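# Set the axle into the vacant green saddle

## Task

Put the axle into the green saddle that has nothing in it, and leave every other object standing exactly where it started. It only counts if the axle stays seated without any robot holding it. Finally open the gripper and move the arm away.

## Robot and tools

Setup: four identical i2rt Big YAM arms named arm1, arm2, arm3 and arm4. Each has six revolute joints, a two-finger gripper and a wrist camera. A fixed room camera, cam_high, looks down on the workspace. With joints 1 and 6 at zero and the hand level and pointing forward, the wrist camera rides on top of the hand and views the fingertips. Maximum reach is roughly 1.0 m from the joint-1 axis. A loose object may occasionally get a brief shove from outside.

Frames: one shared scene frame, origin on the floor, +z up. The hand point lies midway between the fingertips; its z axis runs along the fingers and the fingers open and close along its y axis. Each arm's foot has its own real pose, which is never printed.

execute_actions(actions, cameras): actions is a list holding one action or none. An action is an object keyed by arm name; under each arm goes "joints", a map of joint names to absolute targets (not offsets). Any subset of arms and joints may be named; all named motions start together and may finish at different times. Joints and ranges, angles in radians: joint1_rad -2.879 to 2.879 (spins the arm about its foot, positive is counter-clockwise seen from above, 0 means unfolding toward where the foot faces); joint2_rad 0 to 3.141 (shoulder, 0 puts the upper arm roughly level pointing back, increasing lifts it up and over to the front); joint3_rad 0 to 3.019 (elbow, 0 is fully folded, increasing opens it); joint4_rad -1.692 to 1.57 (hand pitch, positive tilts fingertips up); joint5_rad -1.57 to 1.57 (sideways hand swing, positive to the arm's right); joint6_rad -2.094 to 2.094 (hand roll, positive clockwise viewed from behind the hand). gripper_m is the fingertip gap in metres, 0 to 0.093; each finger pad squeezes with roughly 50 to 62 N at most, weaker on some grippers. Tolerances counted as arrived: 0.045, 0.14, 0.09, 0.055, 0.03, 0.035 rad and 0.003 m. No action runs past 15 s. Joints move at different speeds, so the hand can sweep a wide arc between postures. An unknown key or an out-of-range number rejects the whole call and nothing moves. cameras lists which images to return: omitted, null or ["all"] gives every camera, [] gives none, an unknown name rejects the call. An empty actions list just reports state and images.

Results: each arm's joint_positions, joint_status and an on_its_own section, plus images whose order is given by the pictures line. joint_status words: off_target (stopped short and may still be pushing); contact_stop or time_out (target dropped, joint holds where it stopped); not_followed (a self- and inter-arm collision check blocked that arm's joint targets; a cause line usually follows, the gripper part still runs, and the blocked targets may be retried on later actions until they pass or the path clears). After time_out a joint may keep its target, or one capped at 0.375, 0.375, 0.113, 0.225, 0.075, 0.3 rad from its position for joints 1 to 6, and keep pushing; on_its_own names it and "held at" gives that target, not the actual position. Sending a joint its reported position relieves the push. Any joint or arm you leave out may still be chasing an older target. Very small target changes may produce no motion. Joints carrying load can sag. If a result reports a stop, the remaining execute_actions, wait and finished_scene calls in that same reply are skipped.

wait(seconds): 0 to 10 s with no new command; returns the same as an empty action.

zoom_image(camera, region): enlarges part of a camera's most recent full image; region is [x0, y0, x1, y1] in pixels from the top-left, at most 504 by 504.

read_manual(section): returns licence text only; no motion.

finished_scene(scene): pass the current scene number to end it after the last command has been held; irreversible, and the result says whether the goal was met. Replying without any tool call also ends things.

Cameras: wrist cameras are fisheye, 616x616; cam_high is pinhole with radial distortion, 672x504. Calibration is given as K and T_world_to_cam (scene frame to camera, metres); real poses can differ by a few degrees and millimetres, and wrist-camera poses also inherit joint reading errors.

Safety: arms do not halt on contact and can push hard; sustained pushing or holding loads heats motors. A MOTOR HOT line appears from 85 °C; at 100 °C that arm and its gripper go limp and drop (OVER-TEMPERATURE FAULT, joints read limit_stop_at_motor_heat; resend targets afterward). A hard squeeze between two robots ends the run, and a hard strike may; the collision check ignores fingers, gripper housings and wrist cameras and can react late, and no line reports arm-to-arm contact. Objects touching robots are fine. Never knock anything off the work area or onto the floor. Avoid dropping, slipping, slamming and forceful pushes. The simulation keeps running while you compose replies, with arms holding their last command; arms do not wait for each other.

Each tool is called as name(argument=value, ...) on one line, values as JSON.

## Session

execute_actions(actions=[])

Scene clock: 0.00 s.
arm1.joint_positions: joint1_rad=+0.632 joint2_rad=+0.550 joint3_rad=+1.320 joint4_rad=-1.360 joint5_rad=-0.073 joint6_rad=-0.178 gripper_m=+0.094
arm1.joint_status: not commanded
arm1.hand: x=-0.5031 y=+0.1942 z=+1.2954 quat_wxyz=(-0.424, -0.297, -0.827, +0.217) (m; scene frame)
arm2.joint_positions: joint1_rad=+0.655 joint2_rad=+0.460 joint3_rad=+1.406 joint4_rad=-1.476 joint5_rad=+0.070 joint6_rad=-0.418 gripper_m=+0.094
arm2.joint_status: not commanded
arm2.hand: x=-0.7159 y=-0.2272 z=+1.3709 quat_wxyz=(-0.327, +0.836, -0.225, -0.379) (m; scene frame)
arm3.joint_positions: joint1_rad=+0.840 joint2_rad=+0.481 joint3_rad=+1.349 joint4_rad=-1.216 joint5_rad=+0.284 joint6_rad=+0.446 gripper_m=+0.095
arm3.joint_status: not commanded
arm3.hand: x=+0.7547 y=+0.1967 z=+1.3712 quat_wxyz=(-0.548, -0.510, -0.632, +0.200) (m; scene frame)
arm4.joint_positions: joint1_rad=+0.748 joint2_rad=+0.632 joint3_rad=+1.383 joint4_rad=-1.244 joint5_rad=-0.224 joint6_rad=+0.200 gripper_m=+0.095
arm4.joint_status: not commanded
arm4.hand: x=+0.4507 y=-0.1804 z=+1.3082 quat_wxyz=(-0.076, +0.763, -0.389, -0.511) (m; scene frame)
pictures: arm1_cam_wrist, arm2_cam_wrist, arm3_cam_wrist, arm4_cam_wrist, cam_high
camera_calibration (this result's frames):
arm1_cam_wrist: T_world_to_cam=[[-0.675732, -0.727571, 0.118434, -0.351287], [-0.715127, 0.608055, -0.344764, -0.0295903], [0.178826, -0.317663, -0.931188, 1.482], [0, 0, 0, 1]] pos_world=[-0.523557, 0.233183, 1.41142]
arm2_cam_wrist: T_world_to_cam=[[0.624305, 0.691288, 0.363819, 0.107268], [0.779883, -0.524719, -0.341251, 0.914991], [-0.0450002, 0.496781, -0.866708, 1.39524], [0, 0, 0, 1]] pos_world=[-0.717768, -0.287167, 1.48248]
arm3_cam_wrist: T_world_to_cam=[[-0.85479, -0.41112, -0.316725, 1.16202], [-0.202598, 0.826211, -0.525671, 0.71554], [0.477795, -0.385171, -0.789528, 0.915436], [0, 0, 0, 1]] pos_world=[0.700858, 0.239142, 1.46694]
arm4_cam_wrist: T_world_to_cam=[[0.665575, 0.689403, -0.28589, 0.199664], [0.569052, -0.71662, -0.403281, 0.144808], [-0.482898, 0.105727, -0.869271, 1.4987], [0, 0, 0, 1]] pos_world=[0.508426, -0.19233, 1.41826]
Images, in order (width x height): arm1_cam_wrist 616x616, arm2_cam_wrist 616x616, arm3_cam_wrist 616x616, arm4_cam_wrist 616x616, cam_high 672x504.

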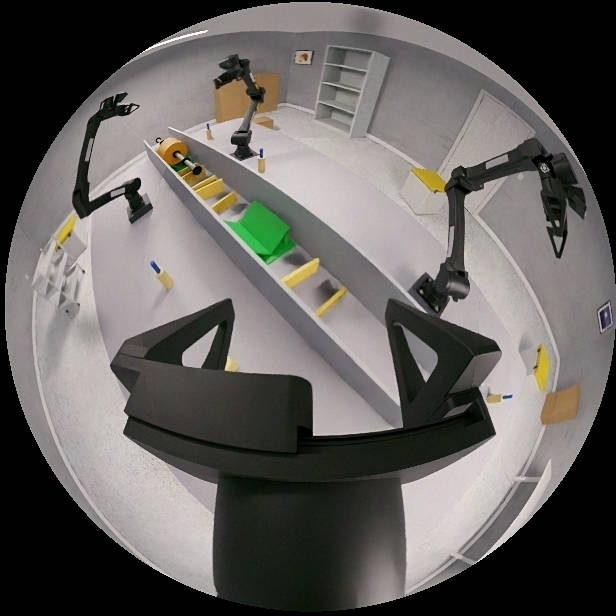

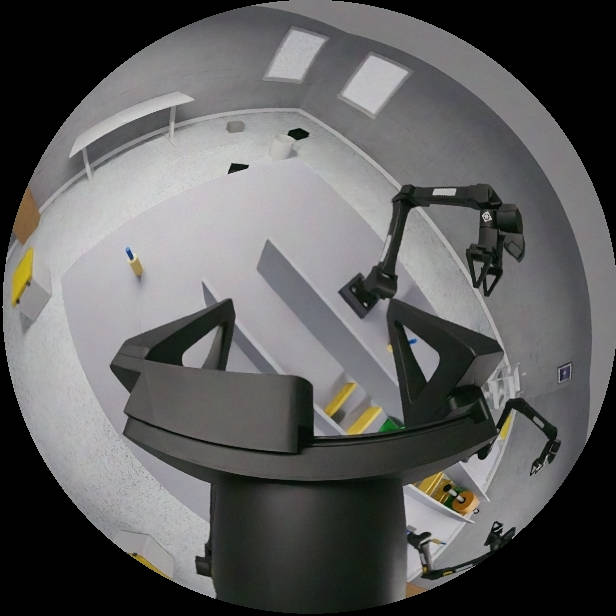

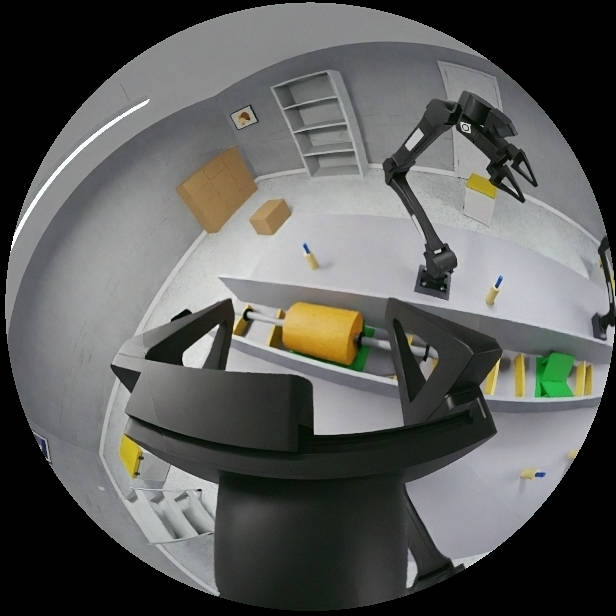

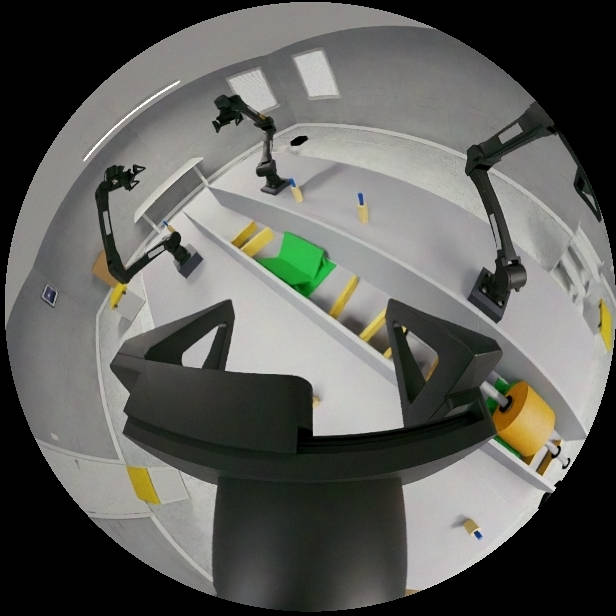

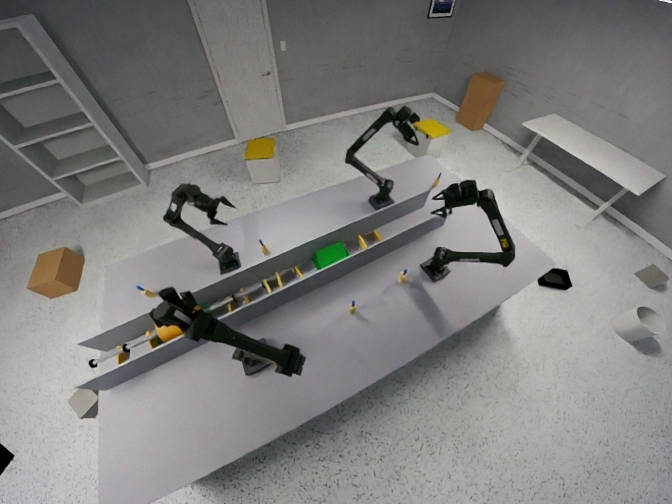

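zoom_image(camera="cam_high", region=[70, 280, 270, 400])

zoom_image(camera="cam_high", region=[250, 190, 450, 310])

zoom_image(camera="arm3_cam_wrist", region=[210, 260, 450, 400])

Region (70, 280, 270, 400) of cam_high's 672x504 image, scaled by 2.520, with more detail than that image has; it fills the top 302 rows of this view, and the rest is white.

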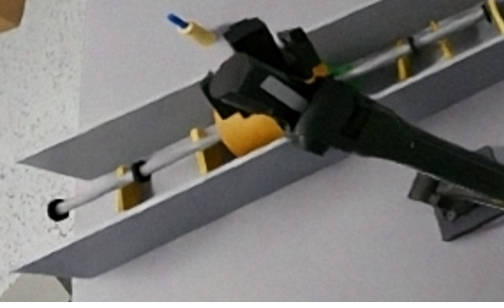

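Region (250, 190, 450, 310) of cam_high's 672x504 image, scaled by 2.520, with more detail than that image has; it fills the top 302 rows of this view, and the rest is white.

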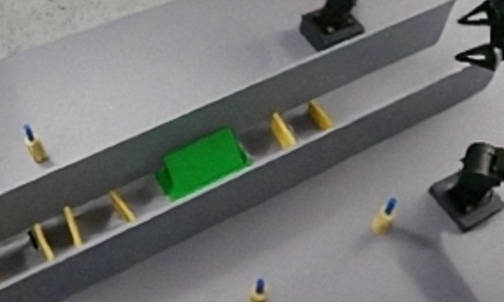

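Region (210, 260, 450, 400) of arm3_cam_wrist's 616x616 image, scaled by 2.100, with more detail than that image has; it fills the top 294 rows of this view, and the rest is white.

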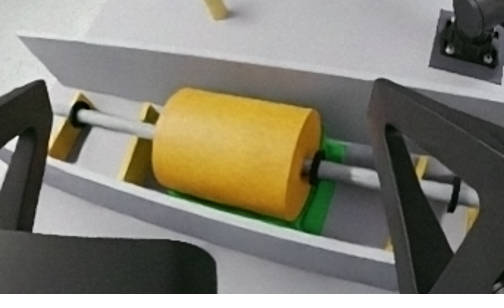

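execute_actions(actions=[{"arm3":{"joints":{"joint1_rad":0.995,"joint2_rad":1.912,"joint3_rad":1.752,"joint4_rad":-1.39,"joint5_rad":-0.004,"joint6_rad":-0.634}},"arm4":{"joints":{"joint1_rad":-0.332,"joint2_rad":1.39,"joint3_rad":1.165,"joint4_rad":-1.362,"joint5_rad":0.004,"joint6_rad":-1.45}},"arm2":{"joints":{"joint1_rad":-0.75,"joint5_rad":0.15,"joint6_rad":0.5}},"arm1":{"joints":{"joint1_rad":1.2}}}])

Scene clock: 122.20 s.
arm1.joint_positions: joint1_rad=+1.187 joint2_rad=+0.550 joint3_rad=+1.320 joint4_rad=-1.360 joint5_rad=-0.073 joint6_rad=-0.178 gripper_m=+0.094
arm1.joint_status: all done
arm1.hand: x=-0.4399 y=+0.2922 z=+1.2951 quat_wxyz=(-0.466, -0.058, -0.878, +0.095) (m; scene frame)
arm2.joint_positions: joint1_rad=-0.739 joint2_rad=+0.460 joint3_rad=+1.406 joint4_rad=-1.476 joint5_rad=+0.149 joint6_rad=+0.489 gripper_m=+0.094
arm2.joint_status: all done
arm2.hand: x=-0.5174 y=-0.2577 z=+1.3693 quat_wxyz=(-0.424, +0.117, -0.860, -0.258) (m; scene frame)
arm3.joint_positions: joint1_rad=+0.990 joint2_rad=+1.917 joint3_rad=+1.721 joint4_rad=-1.379 joint5_rad=+0.000 joint6_rad=-0.622 gripper_m=+0.095
arm3.joint_status: all done
arm3.hand: x=+1.1346 y=+0.0328 z=+0.9379 quat_wxyz=(+0.006, +0.024, -1.000, +0.006) (m; scene frame)
arm4.joint_positions: joint1_rad=-0.335 joint2_rad=+1.391 joint3_rad=+1.159 joint4_rad=-1.350 joint5_rad=+0.003 joint6_rad=-1.440 gripper_m=+0.095
arm4.joint_status: all done
arm4.hand: x=+0.7875 y=+0.0117 z=+0.9342 quat_wxyz=(+0.008, +0.967, -0.256, +0.002) (m; scene frame)
pictures: arm1_cam_wrist, arm2_cam_wrist, arm3_cam_wrist, arm4_cam_wrist, cam_high
camera_calibration (this result's frames):
arm1_cam_wrist: T_world_to_cam=[[-0.190901, -0.973764, 0.123856, 0.040957], [-0.929198, 0.138586, -0.342615, -0.00395166], [0.316461, -0.180493, -0.931276, 1.52214], [0, 0, 0, 1]] pos_world=[-0.477553, 0.315166, 1.41111]
arm2_cam_wrist: T_world_to_cam=[[0.422377, -0.833121, -0.35708, 0.49481], [-0.889091, -0.304134, -0.342083, -0.0618955], [0.176396, 0.461965, -0.86918, 1.52689], [0, 0, 0, 1]] pos_world=[-0.533365, -0.311958, 1.48266]
arm3_cam_wrist: T_world_to_cam=[[0.0423936, -0.99908, -0.00654069, -0.00742662], [-0.789657, -0.0375165, 0.612401, 0.327196], [-0.612082, -0.020797, -0.79052, 1.5543], [0, 0, 0, 1]] pos_world=[1.21005, 0.0371801, 1.02828]
arm4_cam_wrist: T_world_to_cam=[[0.495965, 0.868041, -0.0228867, -0.378117], [0.703294, -0.386097, 0.596914, -1.10395], [0.509309, -0.312145, -0.801979, 0.476643], [0, 0, 0, 1]] pos_world=[0.721174, 0.0507715, 1.03256]
Images, in order (width x height): arm1_cam_wrist 616x616, arm2_cam_wrist 616x616, arm3_cam_wrist 616x616, arm4_cam_wrist 616x616, cam_high 672x504.

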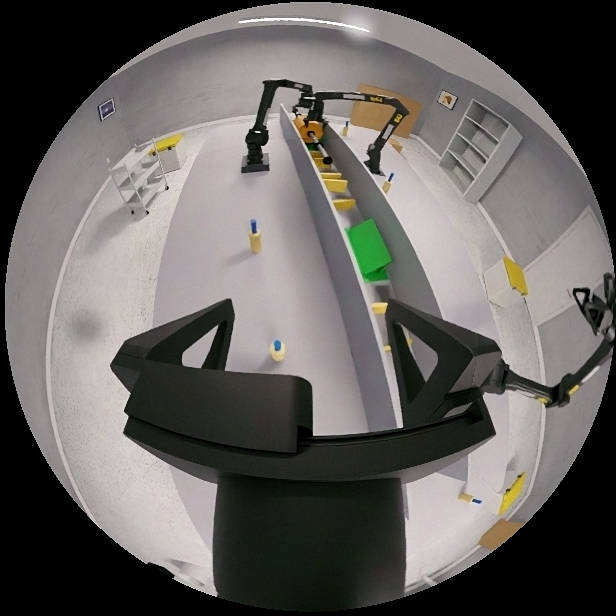

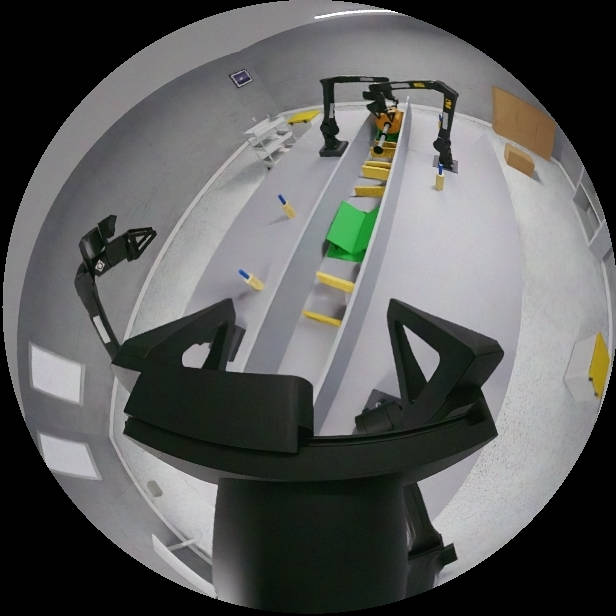

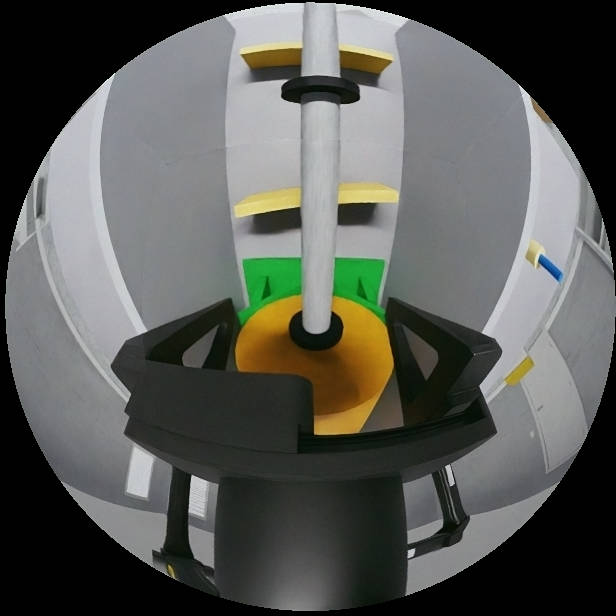

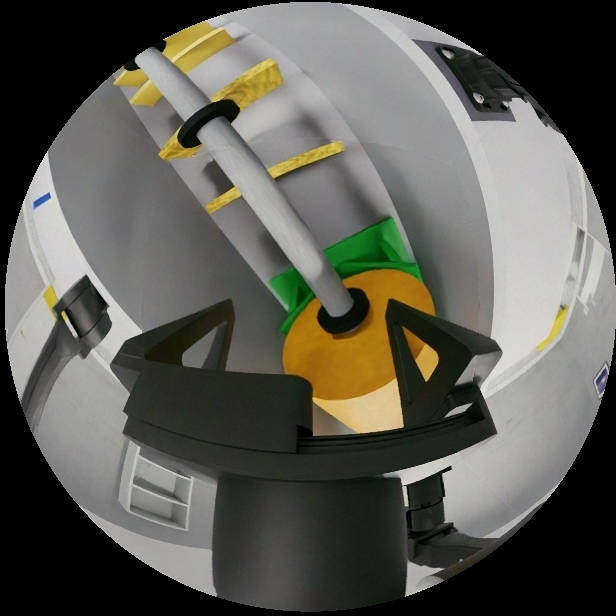

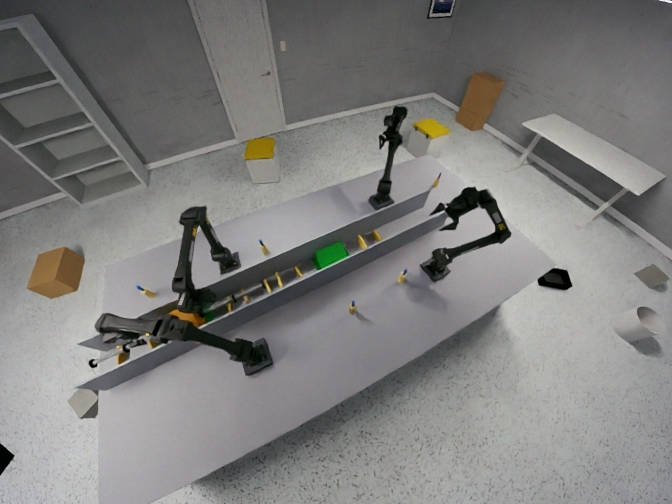

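zoom_image(camera="arm3_cam_wrist", region=[260, 60, 380, 360])

zoom_image(camera="arm3_cam_wrist", region=[280, 140, 360, 200])

zoom_image(camera="arm4_cam_wrist", region=[160, 80, 400, 350])

Region (260, 60, 380, 360) of arm3_cam_wrist's 616x616 image, scaled by 1.680, with more detail than that image has; it fills the left 202 columns of this view, and the rest is white.

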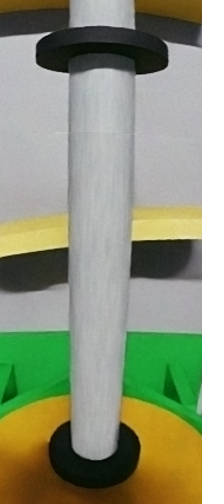

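Region (280, 140, 360, 200) of arm3_cam_wrist's 616x616 image, scaled by 6.300, with more detail than that image has; it fills the top 378 rows of this view, and the rest is white.

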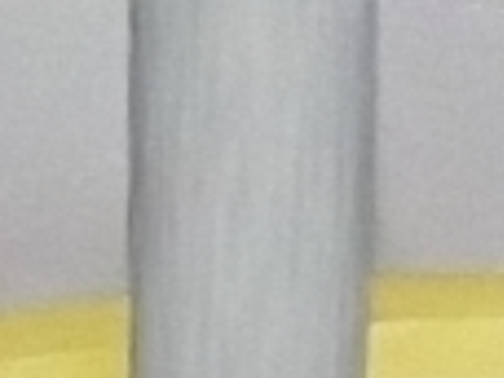

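Region (160, 80, 400, 350) of arm4_cam_wrist's 616x616 image, scaled by 1.867, with more detail than that image has.

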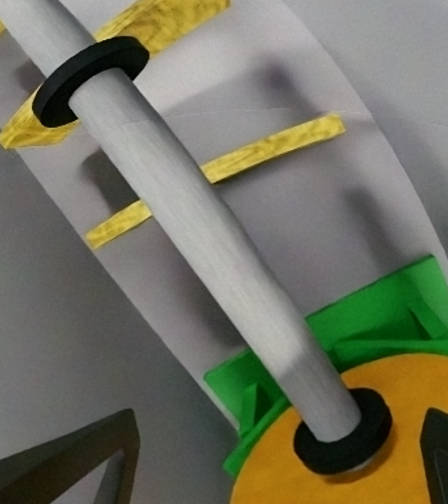

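execute_actions(actions=[{"arm3":{"joints":{"joint1_rad":0.971,"joint2_rad":1.965,"joint3_rad":1.625,"joint4_rad":-1.223,"joint6_rad":-0.64,"gripper_m":0.05}},"arm4":{"joints":{"joint1_rad":-0.289,"joint2_rad":1.44,"joint3_rad":1.015,"joint4_rad":-1.139,"joint6_rad":-1.964,"gripper_m":0.08}},"arm2":{"joints":{"joint1_rad":-1.012,"joint2_rad":0.85,"joint3_rad":1.80,"joint4_rad":-1.21,"joint5_rad":0.168,"joint6_rad":0.533}}}], cameras=["arm3_cam_wrist","arm4_cam_wrist"])

Scene clock: 243.73 s.
arm1.joint_positions: joint1_rad=+1.187 joint2_rad=+0.550 joint3_rad=+1.320 joint4_rad=-1.360 joint5_rad=-0.073 joint6_rad=-0.178 gripper_m=+0.094
arm1.joint_status: not commanded
arm1.hand: x=-0.4399 y=+0.2922 z=+1.2951 quat_wxyz=(-0.466, -0.058, -0.878, +0.095) (m; scene frame)
arm2.joint_positions: joint1_rad=-1.000 joint2_rad=+0.850 joint3_rad=+1.759 joint4_rad=-1.223 joint5_rad=+0.166 joint6_rad=+0.521 gripper_m=+0.094
arm2.joint_status: all done
arm2.hand: x=-0.3752 y=-0.2141 z=+1.5075 quat_wxyz=(-0.528, -0.023, -0.810, -0.252) (m; scene frame)
arm3.joint_positions: joint1_rad=+0.976 joint2_rad=+1.954 joint3_rad=+1.616 joint4_rad=-1.235 joint5_rad=+0.000 joint6_rad=-0.628 gripper_m=+0.050
arm3.joint_status: all done
arm3.hand: x=+1.1283 y=+0.0254 z=+0.8786 quat_wxyz=(+0.005, +0.020, -1.000, +0.007) (m; scene frame)
arm4.joint_positions: joint1_rad=-0.290 joint2_rad=+1.440 joint3_rad=+1.008 joint4_rad=-1.151 joint5_rad=+0.003 joint6_rad=-1.954 gripper_m=+0.080
arm4.joint_status: all done
arm4.hand: x=+0.7695 y=+0.0118 z=+0.8617 quat_wxyz=(+0.009, +1.000, +0.021, +0.000) (m; scene frame)
pictures: arm3_cam_wrist, arm4_cam_wrist
camera_calibration (this result's frames):
arm3_cam_wrist: T_world_to_cam=[[0.0336957, -0.99942, -0.00501407, -0.00646416], [-0.791723, -0.0297543, 0.610155, 0.362311], [-0.60995, -0.0165899, -0.792266, 1.50239], [0, 0, 0, 1]] pos_world=[1.20345, 0.0292443, 0.969194]
arm4_cam_wrist: T_world_to_cam=[[-0.0394998, 0.998884, -0.0258916, 0.0421889], [0.806199, 0.0471672, 0.589761, -1.1261], [0.590324, 0.00242171, -0.807163, 0.366081], [0, 0, 0, 1]] pos_world=[0.693418, 0.0100864, 0.960707]
Images, in order (width x height): arm3_cam_wrist 616x616, arm4_cam_wrist 616x616.

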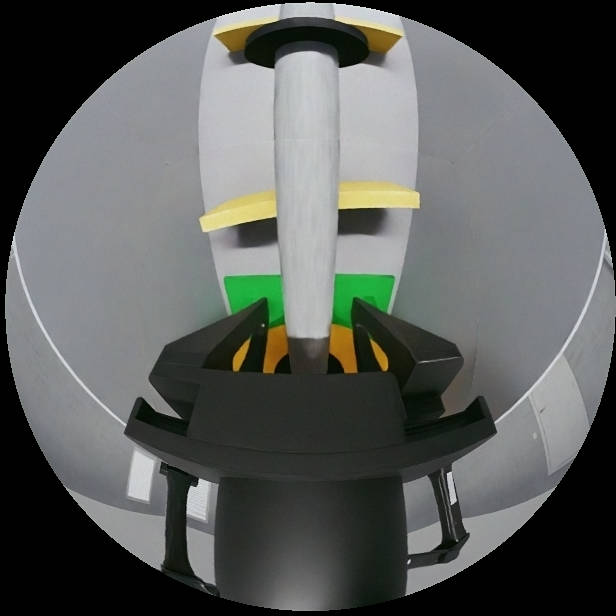

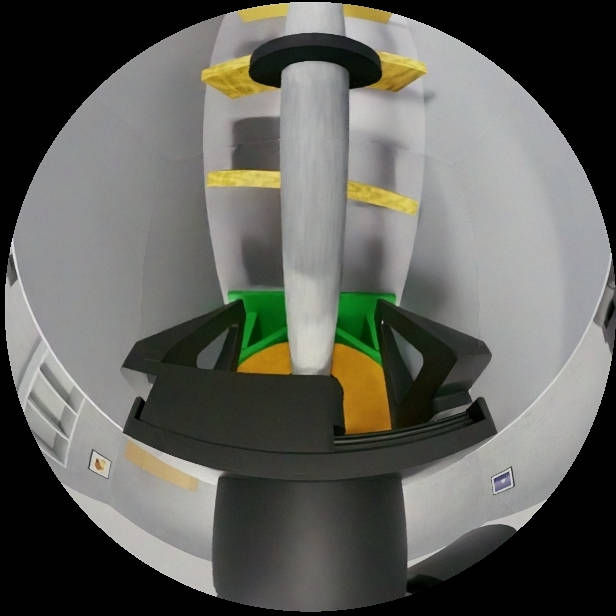

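execute_actions(actions=[])

Scene clock: 269.90 s.
arm1.joint_positions: joint1_rad=+1.187 joint2_rad=+0.550 joint3_rad=+1.320 joint4_rad=-1.360 joint5_rad=-0.073 joint6_rad=-0.178 gripper_m=+0.094
arm1.joint_status: not commanded
arm1.hand: x=-0.4399 y=+0.2922 z=+1.2951 quat_wxyz=(-0.466, -0.058, -0.878, +0.095) (m; scene frame)
arm2.joint_positions: joint1_rad=-1.000 joint2_rad=+0.850 joint3_rad=+1.759 joint4_rad=-1.223 joint5_rad=+0.166 joint6_rad=+0.521 gripper_m=+0.094
arm2.joint_status: all done
arm2.hand: x=-0.3752 y=-0.2141 z=+1.5075 quat_wxyz=(-0.528, -0.023, -0.810, -0.252) (m; scene frame)
arm3.joint_positions: joint1_rad=+0.976 joint2_rad=+1.954 joint3_rad=+1.616 joint4_rad=-1.235 joint5_rad=+0.000 joint6_rad=-0.628 gripper_m=+0.050
arm3.joint_status: all done
arm3.hand: x=+1.1283 y=+0.0254 z=+0.8786 quat_wxyz=(+0.005, +0.020, -1.000, +0.007) (m; scene frame)
arm4.joint_positions: joint1_rad=-0.290 joint2_rad=+1.440 joint3_rad=+1.008 joint4_rad=-1.151 joint5_rad=+0.003 joint6_rad=-1.955 gripper_m=+0.080
arm4.joint_status: all done
arm4.hand: x=+0.7695 y=+0.0118 z=+0.8617 quat_wxyz=(+0.009, +1.000, +0.021, +0.000) (m; scene frame)
pictures: arm1_cam_wrist, arm2_cam_wrist, arm3_cam_wrist, arm4_cam_wrist, cam_high
camera_calibration (this result's frames):
arm1_cam_wrist: T_world_to_cam=[[-0.190901, -0.973764, 0.123856, 0.040957], [-0.929198, 0.138586, -0.342615, -0.00395166], [0.316461, -0.180493, -0.931276, 1.52214], [0, 0, 0, 1]] pos_world=[-0.477553, 0.315166, 1.41111]
arm2_cam_wrist: T_world_to_cam=[[0.233533, -0.865109, -0.443902, 0.573615], [-0.866252, 0.0222616, -0.499112, 0.440206], [0.441668, 0.50109, -0.744203, 1.52131], [0, 0, 0, 1]] pos_world=[-0.42454, -0.275871, 1.6065]
arm3_cam_wrist: T_world_to_cam=[[0.0336957, -0.99942, -0.00501407, -0.00646416], [-0.791723, -0.0297543, 0.610155, 0.362311], [-0.60995, -0.0165899, -0.792266, 1.50239], [0, 0, 0, 1]] pos_world=[1.20345, 0.0292443, 0.969194]
arm4_cam_wrist: T_world_to_cam=[[-0.039881, 0.998869, -0.0258914, 0.0424822], [0.806185, 0.0474748, 0.589756, -1.12608], [0.590318, 0.00264679, -0.807167, 0.366087], [0, 0, 0, 1]] pos_world=[0.693419, 0.0100574, 0.960708]
Images, in order (width x height): arm1_cam_wrist 616x616, arm2_cam_wrist 616x616, arm3_cam_wrist 616x616, arm4_cam_wrist 616x616, cam_high 672x504.

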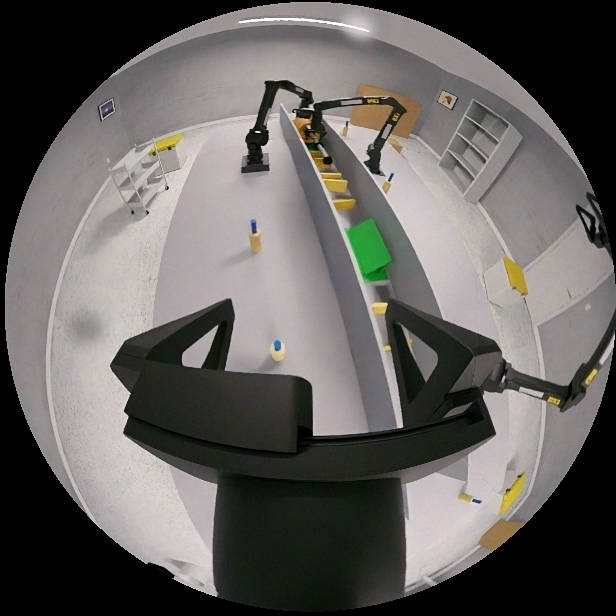

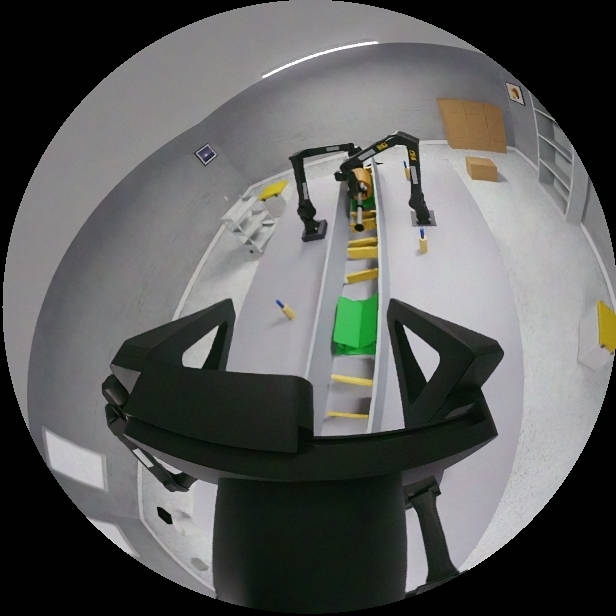

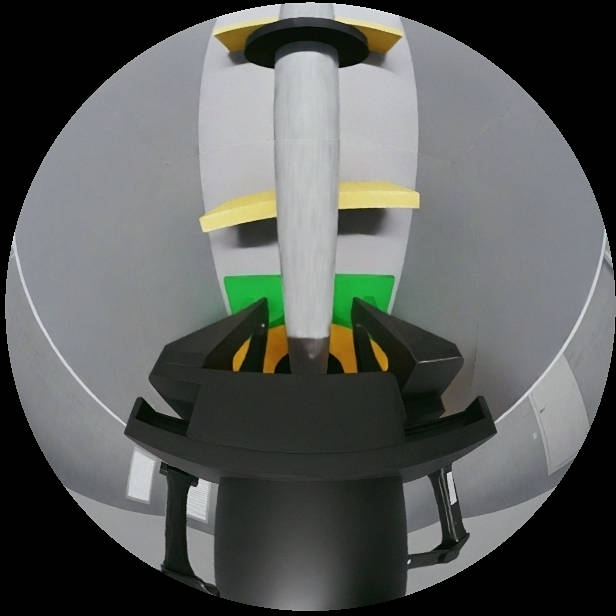

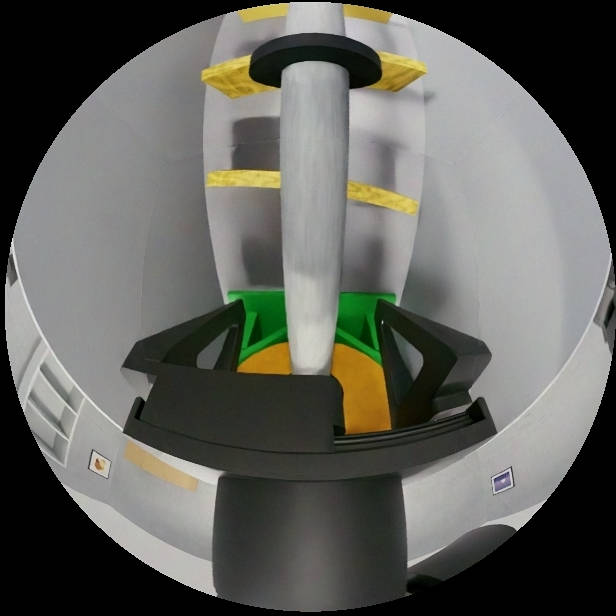

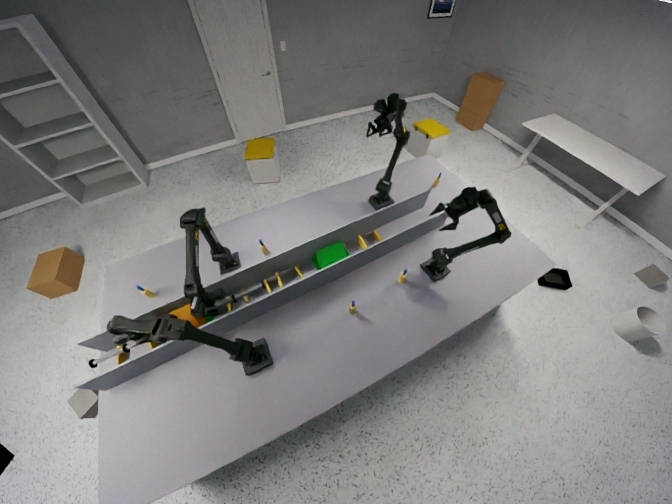

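execute_actions(actions=[{"arm3":{"joints":{"gripper_m":0.0}},"arm4":{"joints":{"gripper_m":0.0}}}], cameras=["arm3_cam_wrist","arm4_cam_wrist"])

Scene clock: 289.67 s.
arm1.joint_positions: joint1_rad=+1.187 joint2_rad=+0.550 joint3_rad=+1.320 joint4_rad=-1.360 joint5_rad=-0.073 joint6_rad=-0.178 gripper_m=+0.094
arm1.joint_status: not commanded
arm1.hand: x=-0.4399 y=+0.2922 z=+1.2951 quat_wxyz=(-0.466, -0.058, -0.878, +0.095) (m; scene frame)
arm2.joint_positions: joint1_rad=-1.000 joint2_rad=+0.850 joint3_rad=+1.759 joint4_rad=-1.223 joint5_rad=+0.166 joint6_rad=+0.521 gripper_m=+0.094
arm2.joint_status: not commanded
arm2.hand: x=-0.3752 y=-0.2141 z=+1.5075 quat_wxyz=(-0.528, -0.023, -0.810, -0.252) (m; scene frame)
arm3.joint_positions: joint1_rad=+0.976 joint2_rad=+1.954 joint3_rad=+1.616 joint4_rad=-1.235 joint5_rad=-0.005 joint6_rad=-0.632 gripper_m=+0.024
arm3.joint_status: gripper_m off_target (ended at +0.024, target +0.000)
arm3.hand: x=+1.1285 y=+0.0262 z=+0.8785 quat_wxyz=(+0.004, +0.022, -1.000, +0.005) (m; scene frame)
arm4.joint_positions: joint1_rad=-0.290 joint2_rad=+1.440 joint3_rad=+1.008 joint4_rad=-1.147 joint5_rad=+0.001 joint6_rad=-1.954 gripper_m=+0.024
arm4.joint_status: gripper_m off_target (ended at +0.024, target +0.000)
arm4.hand: x=+0.7696 y=+0.0128 z=+0.8617 quat_wxyz=(+0.007, +1.000, +0.020, +0.000) (m; scene frame)
pictures: arm3_cam_wrist, arm4_cam_wrist
camera_calibration (this result's frames):
arm3_cam_wrist: T_world_to_cam=[[0.0375033, -0.999254, -0.00921009, -0.00630508], [-0.792734, -0.0353612, 0.608541, 0.36532], [-0.608413, -0.0155211, -0.793469, 1.50172], [0, 0, 0, 1]] pos_world=[1.20351, 0.0299262, 0.969202]
arm4_cam_wrist: T_world_to_cam=[[-0.0387328, 0.999012, -0.0217845, 0.0370899], [0.80632, 0.0441238, 0.589832, -1.1263], [0.590211, 0.00528058, -0.807232, 0.366137], [0, 0, 0, 1]] pos_world=[0.693499, 0.01071, 0.960695]
Images, in order (width x height): arm3_cam_wrist 616x616, arm4_cam_wrist 616x616.

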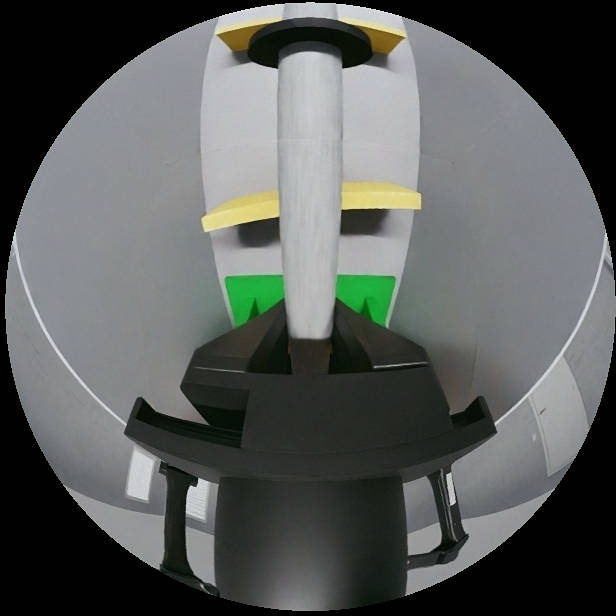

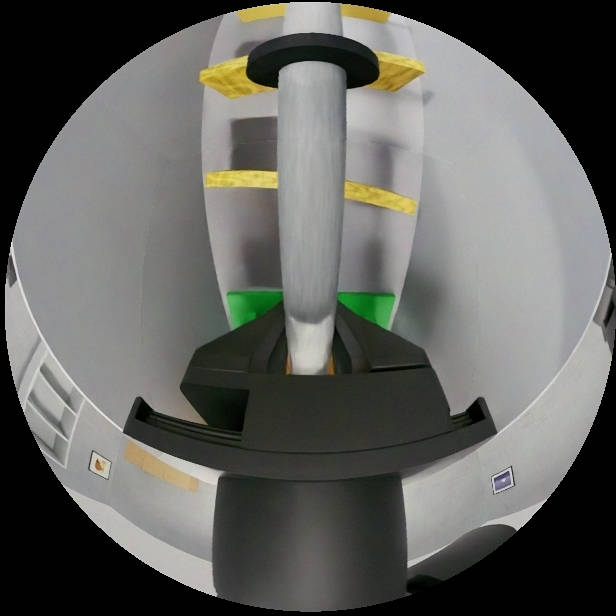

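execute_actions(actions=[{"arm3":{"joints":{"joint1_rad":0.886,"joint2_rad":1.668,"joint3_rad":1.677,"joint4_rad":-1.495,"joint5_rad":0.0,"joint6_rad":-0.736}},"arm4":{"joints":{"joint1_rad":-0.080,"joint2_rad":1.258,"joint3_rad":1.323,"joint4_rad":-1.531,"joint5_rad":0.0,"joint6_rad":-1.710}},"arm2":{"joints":{"joint2_rad":1.18,"joint3_rad":1.888}}}], cameras=["arm3_cam_wrist","arm4_cam_wrist","cam_high"])

Scene clock: 307.23 s.
arm1.joint_positions: joint1_rad=+1.187 joint2_rad=+0.550 joint3_rad=+1.320 joint4_rad=-1.360 joint5_rad=-0.073 joint6_rad=-0.178 gripper_m=+0.094
arm1.joint_status: not commanded
arm1.hand: x=-0.4399 y=+0.2922 z=+1.2951 quat_wxyz=(-0.466, -0.058, -0.878, +0.095) (m; scene frame)
arm2.joint_positions: joint1_rad=-1.000 joint2_rad=+1.168 joint3_rad=+1.880 joint4_rad=-1.220 joint5_rad=+0.166 joint6_rad=+0.522 gripper_m=+0.094
arm2.joint_status: all done
arm2.hand: x=-0.2522 y=-0.1315 z=+1.4569 quat_wxyz=(-0.462, -0.015, -0.863, -0.206) (m; scene frame)
arm3.joint_positions: joint1_rad=+0.883 joint2_rad=+1.695 joint3_rad=+1.621 joint4_rad=-1.495 joint5_rad=-0.001 joint6_rad=-0.736 gripper_m=+0.024
arm3.joint_status: all done
arm3.hand: x=+1.0437 y=+0.0272 z=+1.0195 quat_wxyz=(+0.004, +0.028, -1.000, +0.008) (m; scene frame)
arm4.joint_positions: joint1_rad=-0.073 joint2_rad=+1.276 joint3_rad=+1.257 joint4_rad=-1.525 joint5_rad=+0.001 joint6_rad=-1.736 gripper_m=+0.024
arm4.joint_status: all done
arm4.hand: x=+0.6859 y=+0.0136 z=+1.0118 quat_wxyz=(-0.010, +1.000, +0.020, +0.003) (m; scene frame)
pictures: arm3_cam_wrist, arm4_cam_wrist, cam_high
camera_calibration (this result's frames):
arm3_cam_wrist: T_world_to_cam=[[0.0490182, -0.998793, -0.00301075, -0.0191458], [-0.793057, -0.0407533, 0.607783, 0.213569], [-0.607172, -0.0274047, -0.794097, 1.56174], [0, 0, 0, 1]] pos_world=[1.11856, 0.03238, 1.11031]
arm4_cam_wrist: T_world_to_cam=[[-0.038392, 0.999194, 0.0117585, 0.00211965], [0.80252, 0.0238198, 0.59615, -1.15092], [0.595389, 0.0323238, -0.802787, 0.528322], [0, 0, 0, 1]] pos_world=[0.609157, 0.00821923, 1.11022]
Images, in order (width x height): arm3_cam_wrist 616x616, arm4_cam_wrist 616x616, cam_high 672x504.

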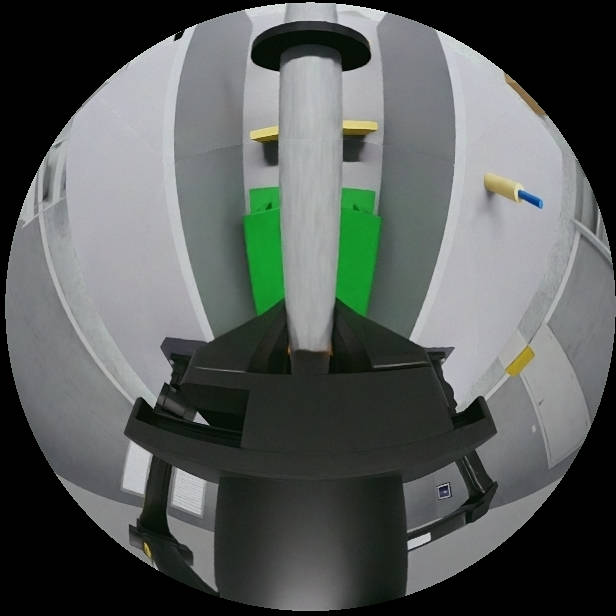

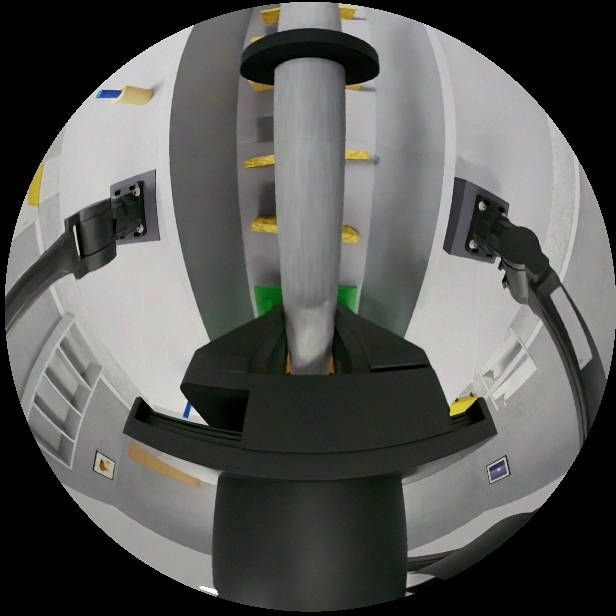

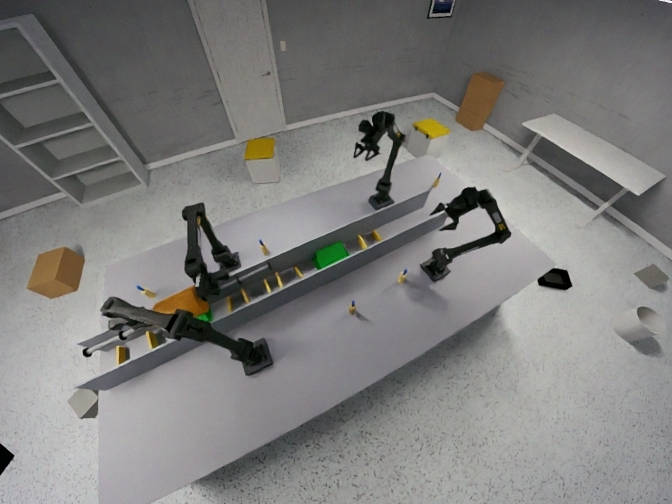

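execute_actions(actions=[{"arm3":{"joints":{"joint1_rad":0.594,"joint2_rad":1.404,"joint3_rad":1.350,"joint4_rad":-1.450,"joint6_rad":-1.026}},"arm4":{"joints":{"joint1_rad":0.394,"joint6_rad":-1.264}},"arm2":{"joints":{"joint2_rad":1.55,"joint3_rad":1.835}}}], cameras=["arm3_cam_wrist","arm4_cam_wrist","cam_high"])

Scene clock: 337.73 s.
arm1.joint_positions: joint1_rad=+1.187 joint2_rad=+0.550 joint3_rad=+1.320 joint4_rad=-1.360 joint5_rad=-0.073 joint6_rad=-0.178 gripper_m=+0.094
arm1.joint_status: not commanded
arm1.hand: x=-0.4399 y=+0.2922 z=+1.2951 quat_wxyz=(-0.466, -0.058, -0.878, +0.095) (m; scene frame)
arm2.joint_positions: joint1_rad=-1.000 joint2_rad=+1.539 joint3_rad=+1.823 joint4_rad=-1.219 joint5_rad=+0.167 joint6_rad=+0.522 gripper_m=+0.094
arm2.joint_status: all done
arm2.hand: x=-0.1294 y=-0.0476 z=+1.2414 quat_wxyz=(-0.301, +0.005, -0.949, -0.098) (m; scene frame)
arm3.joint_positions: joint1_rad=+0.589 joint2_rad=+1.441 joint3_rad=+1.313 joint4_rad=-1.447 joint5_rad=+0.000 joint6_rad=-1.028 gripper_m=+0.024
arm3.joint_status: all done
arm3.hand: x=+0.8761 y=+0.0072 z=+1.0172 quat_wxyz=(+0.006, +0.027, -1.000, +0.005) (m; scene frame)
arm4.joint_positions: joint1_rad=+0.394 joint2_rad=+1.276 joint3_rad=+1.257 joint4_rad=-1.535 joint5_rad=-0.004 joint6_rad=-1.276 gripper_m=+0.024
arm4.joint_status: all done
arm4.hand: x=+0.5177 y=-0.0069 z=+1.0116 quat_wxyz=(-0.004, +1.000, +0.023, -0.004) (m; scene frame)
pictures: arm3_cam_wrist, arm4_cam_wrist, cam_high
camera_calibration (this result's frames):
arm3_cam_wrist: T_world_to_cam=[[0.0469725, -0.998861, -0.00841787, -0.0235967], [-0.790255, -0.0423145, 0.611316, 0.0752081], [-0.610975, -0.0220628, -0.791342, 1.45804], [0, 0, 0, 1]] pos_world=[0.951367, 0.011781, 1.10763]
arm4_cam_wrist: T_world_to_cam=[[-0.044892, 0.998992, 0.000781377, 0.0305638], [0.810728, 0.0359749, 0.584316, -1.00757], [0.583699, 0.0268646, -0.811526, 0.643732], [0, 0, 0, 1]] pos_world=[0.442488, -0.0115795, 1.11112]
Images, in order (width x height): arm3_cam_wrist 616x616, arm4_cam_wrist 616x616, cam_high 672x504.

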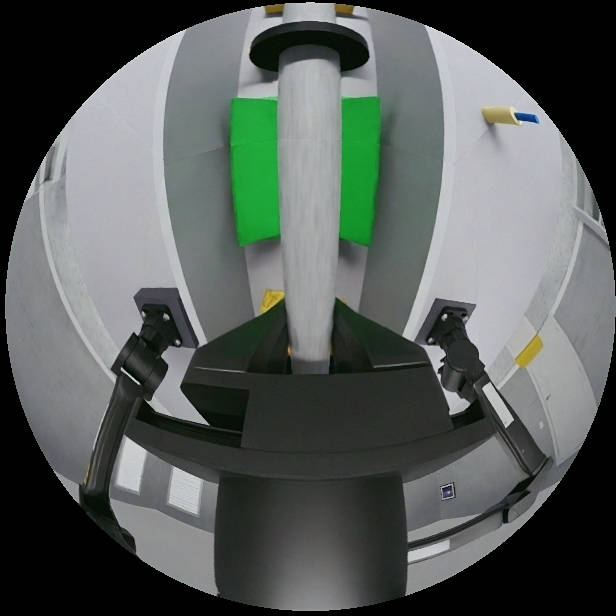

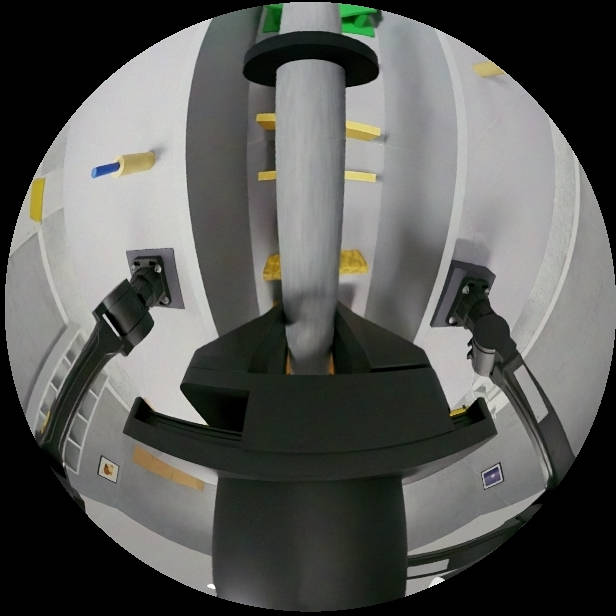

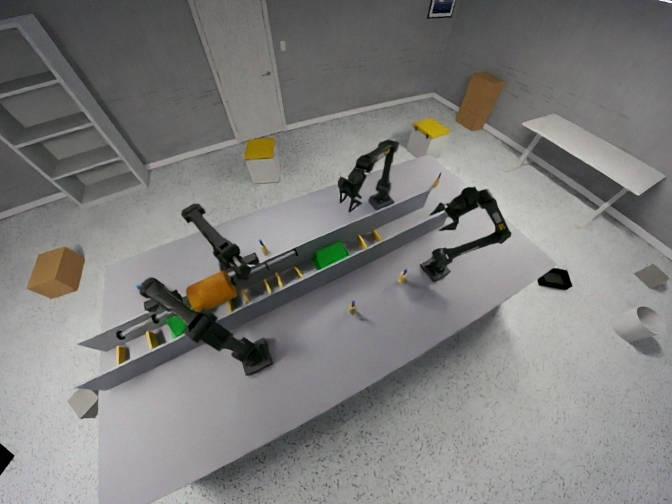

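execute_actions(actions=[{"arm3":{"joints":{"joint1_rad":0.165,"joint2_rad":1.223,"joint3_rad":1.168,"joint6_rad":-1.450}},"arm4":{"joints":{"joint1_rad":0.764,"joint2_rad":1.517,"joint3_rad":1.574,"joint4_rad":-1.550,"joint6_rad":-0.890}},"arm2":{"joints":{"joint3_rad":1.884,"joint4_rad":-1.262}}}], cameras=["arm2_cam_wrist","arm3_cam_wrist","arm4_cam_wrist","cam_high"])

Scene clock: 392.67 s.
arm1.joint_positions: joint1_rad=+1.187 joint2_rad=+0.550 joint3_rad=+1.320 joint4_rad=-1.360 joint5_rad=-0.073 joint6_rad=-0.178 gripper_m=+0.094
arm1.joint_status: not commanded
arm1.hand: x=-0.4399 y=+0.2922 z=+1.2951 quat_wxyz=(-0.466, -0.058, -0.878, +0.095) (m; scene frame)
arm2.joint_positions: joint1_rad=-1.000 joint2_rad=+1.539 joint3_rad=+1.823 joint4_rad=-1.251 joint5_rad=+0.167 joint6_rad=+0.522 gripper_m=+0.094
arm2.joint_status: all done
arm2.hand: x=-0.1346 y=-0.0511 z=+1.2370 quat_wxyz=(-0.288, +0.006, -0.953, -0.089) (m; scene frame)
arm3.joint_positions: joint1_rad=+0.159 joint2_rad=+1.249 joint3_rad=+1.130 joint4_rad=-1.446 joint5_rad=-0.002 joint6_rad=-1.457 gripper_m=+0.024
arm3.joint_status: all done
arm3.hand: x=+0.6992 y=+0.0111 z=+1.0187 quat_wxyz=(+0.003, +0.026, -1.000, +0.010) (m; scene frame)
arm4.joint_positions: joint1_rad=+0.768 joint2_rad=+1.548 joint3_rad=+1.496 joint4_rad=-1.543 joint5_rad=+0.012 joint6_rad=-0.903 gripper_m=+0.024
arm4.joint_status: all done
arm4.hand: x=+0.3419 y=-0.0024 z=+0.9968 quat_wxyz=(+0.008, +1.000, +0.024, +0.013) (m; scene frame)
pictures: arm2_cam_wrist, arm3_cam_wrist, arm4_cam_wrist, cam_high
camera_calibration (this result's frames):
arm2_cam_wrist: T_world_to_cam=[[0.0622067, -0.981578, -0.180654, 0.183747], [-0.997045, -0.0692895, 0.0331579, -0.170673], [-0.0450644, 0.178057, -0.982988, 1.34545], [0, 0, 0, 1]] pos_world=[-0.120967, -0.0710314, 1.36142]
arm3_cam_wrist: T_world_to_cam=[[0.0460256, -0.99894, 0.000936389, -0.0202073], [-0.79393, -0.0360109, 0.606942, -0.0583834], [-0.606265, -0.0286783, -0.794746, 1.35153], [0, 0, 0, 1]] pos_world=[0.77396, 0.0164711, 1.10957]
arm4_cam_wrist: T_world_to_cam=[[-0.0457491, 0.998645, -0.0248063, 0.0440746], [0.789962, 0.0513663, 0.611001, -0.876026], [0.611447, 0.00835667, -0.791241, 0.704502], [0, 0, 0, 1]] pos_world=[0.263278, -0.00490384, 1.09378]
Images, in order (width x height): arm2_cam_wrist 616x616, arm3_cam_wrist 616x616, arm4_cam_wrist 616x616, cam_high 672x504.

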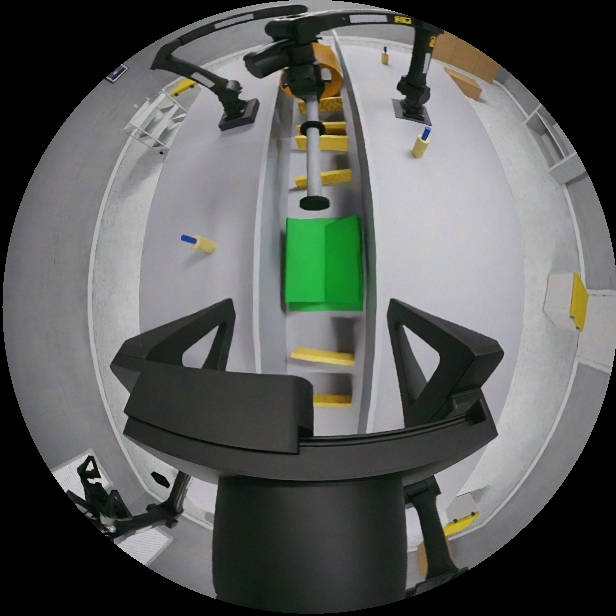

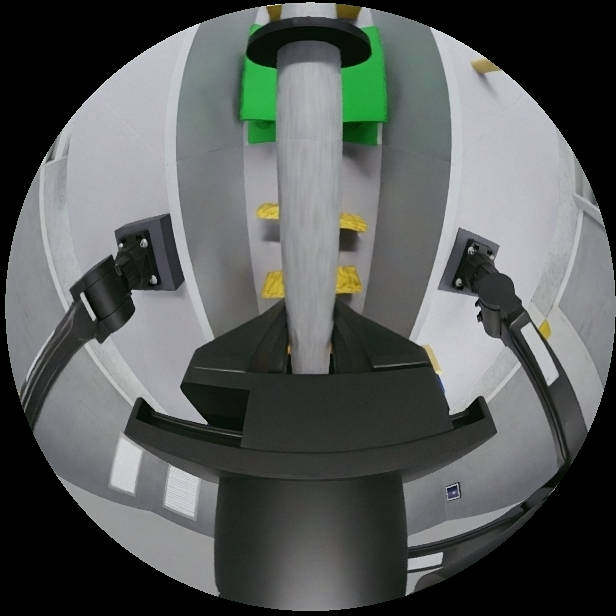

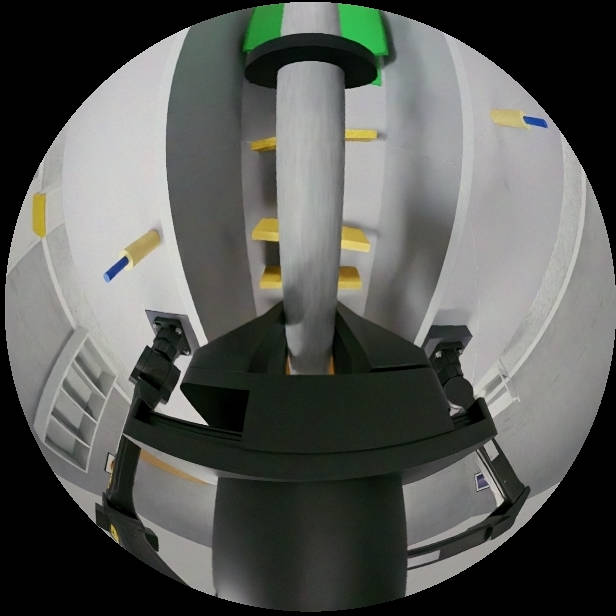

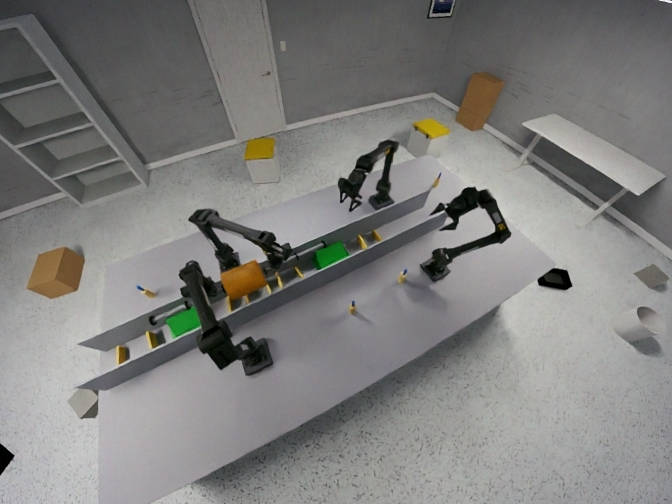

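zoom_image(camera="arm2_cam_wrist", region=[260, 90, 380, 230])

Region (260, 90, 380, 230) of arm2_cam_wrist's 616x616 image, scaled by 3.600, with more detail than that image has; it fills the left 432 columns of this view, and the rest is white.

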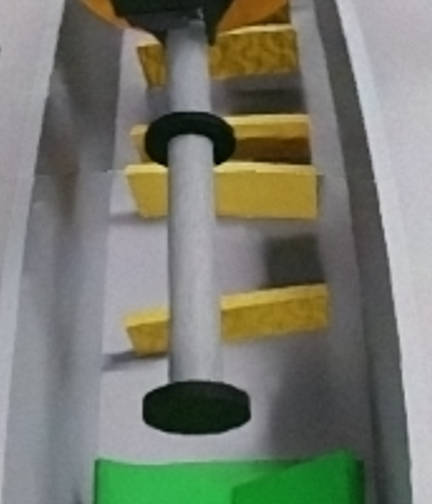

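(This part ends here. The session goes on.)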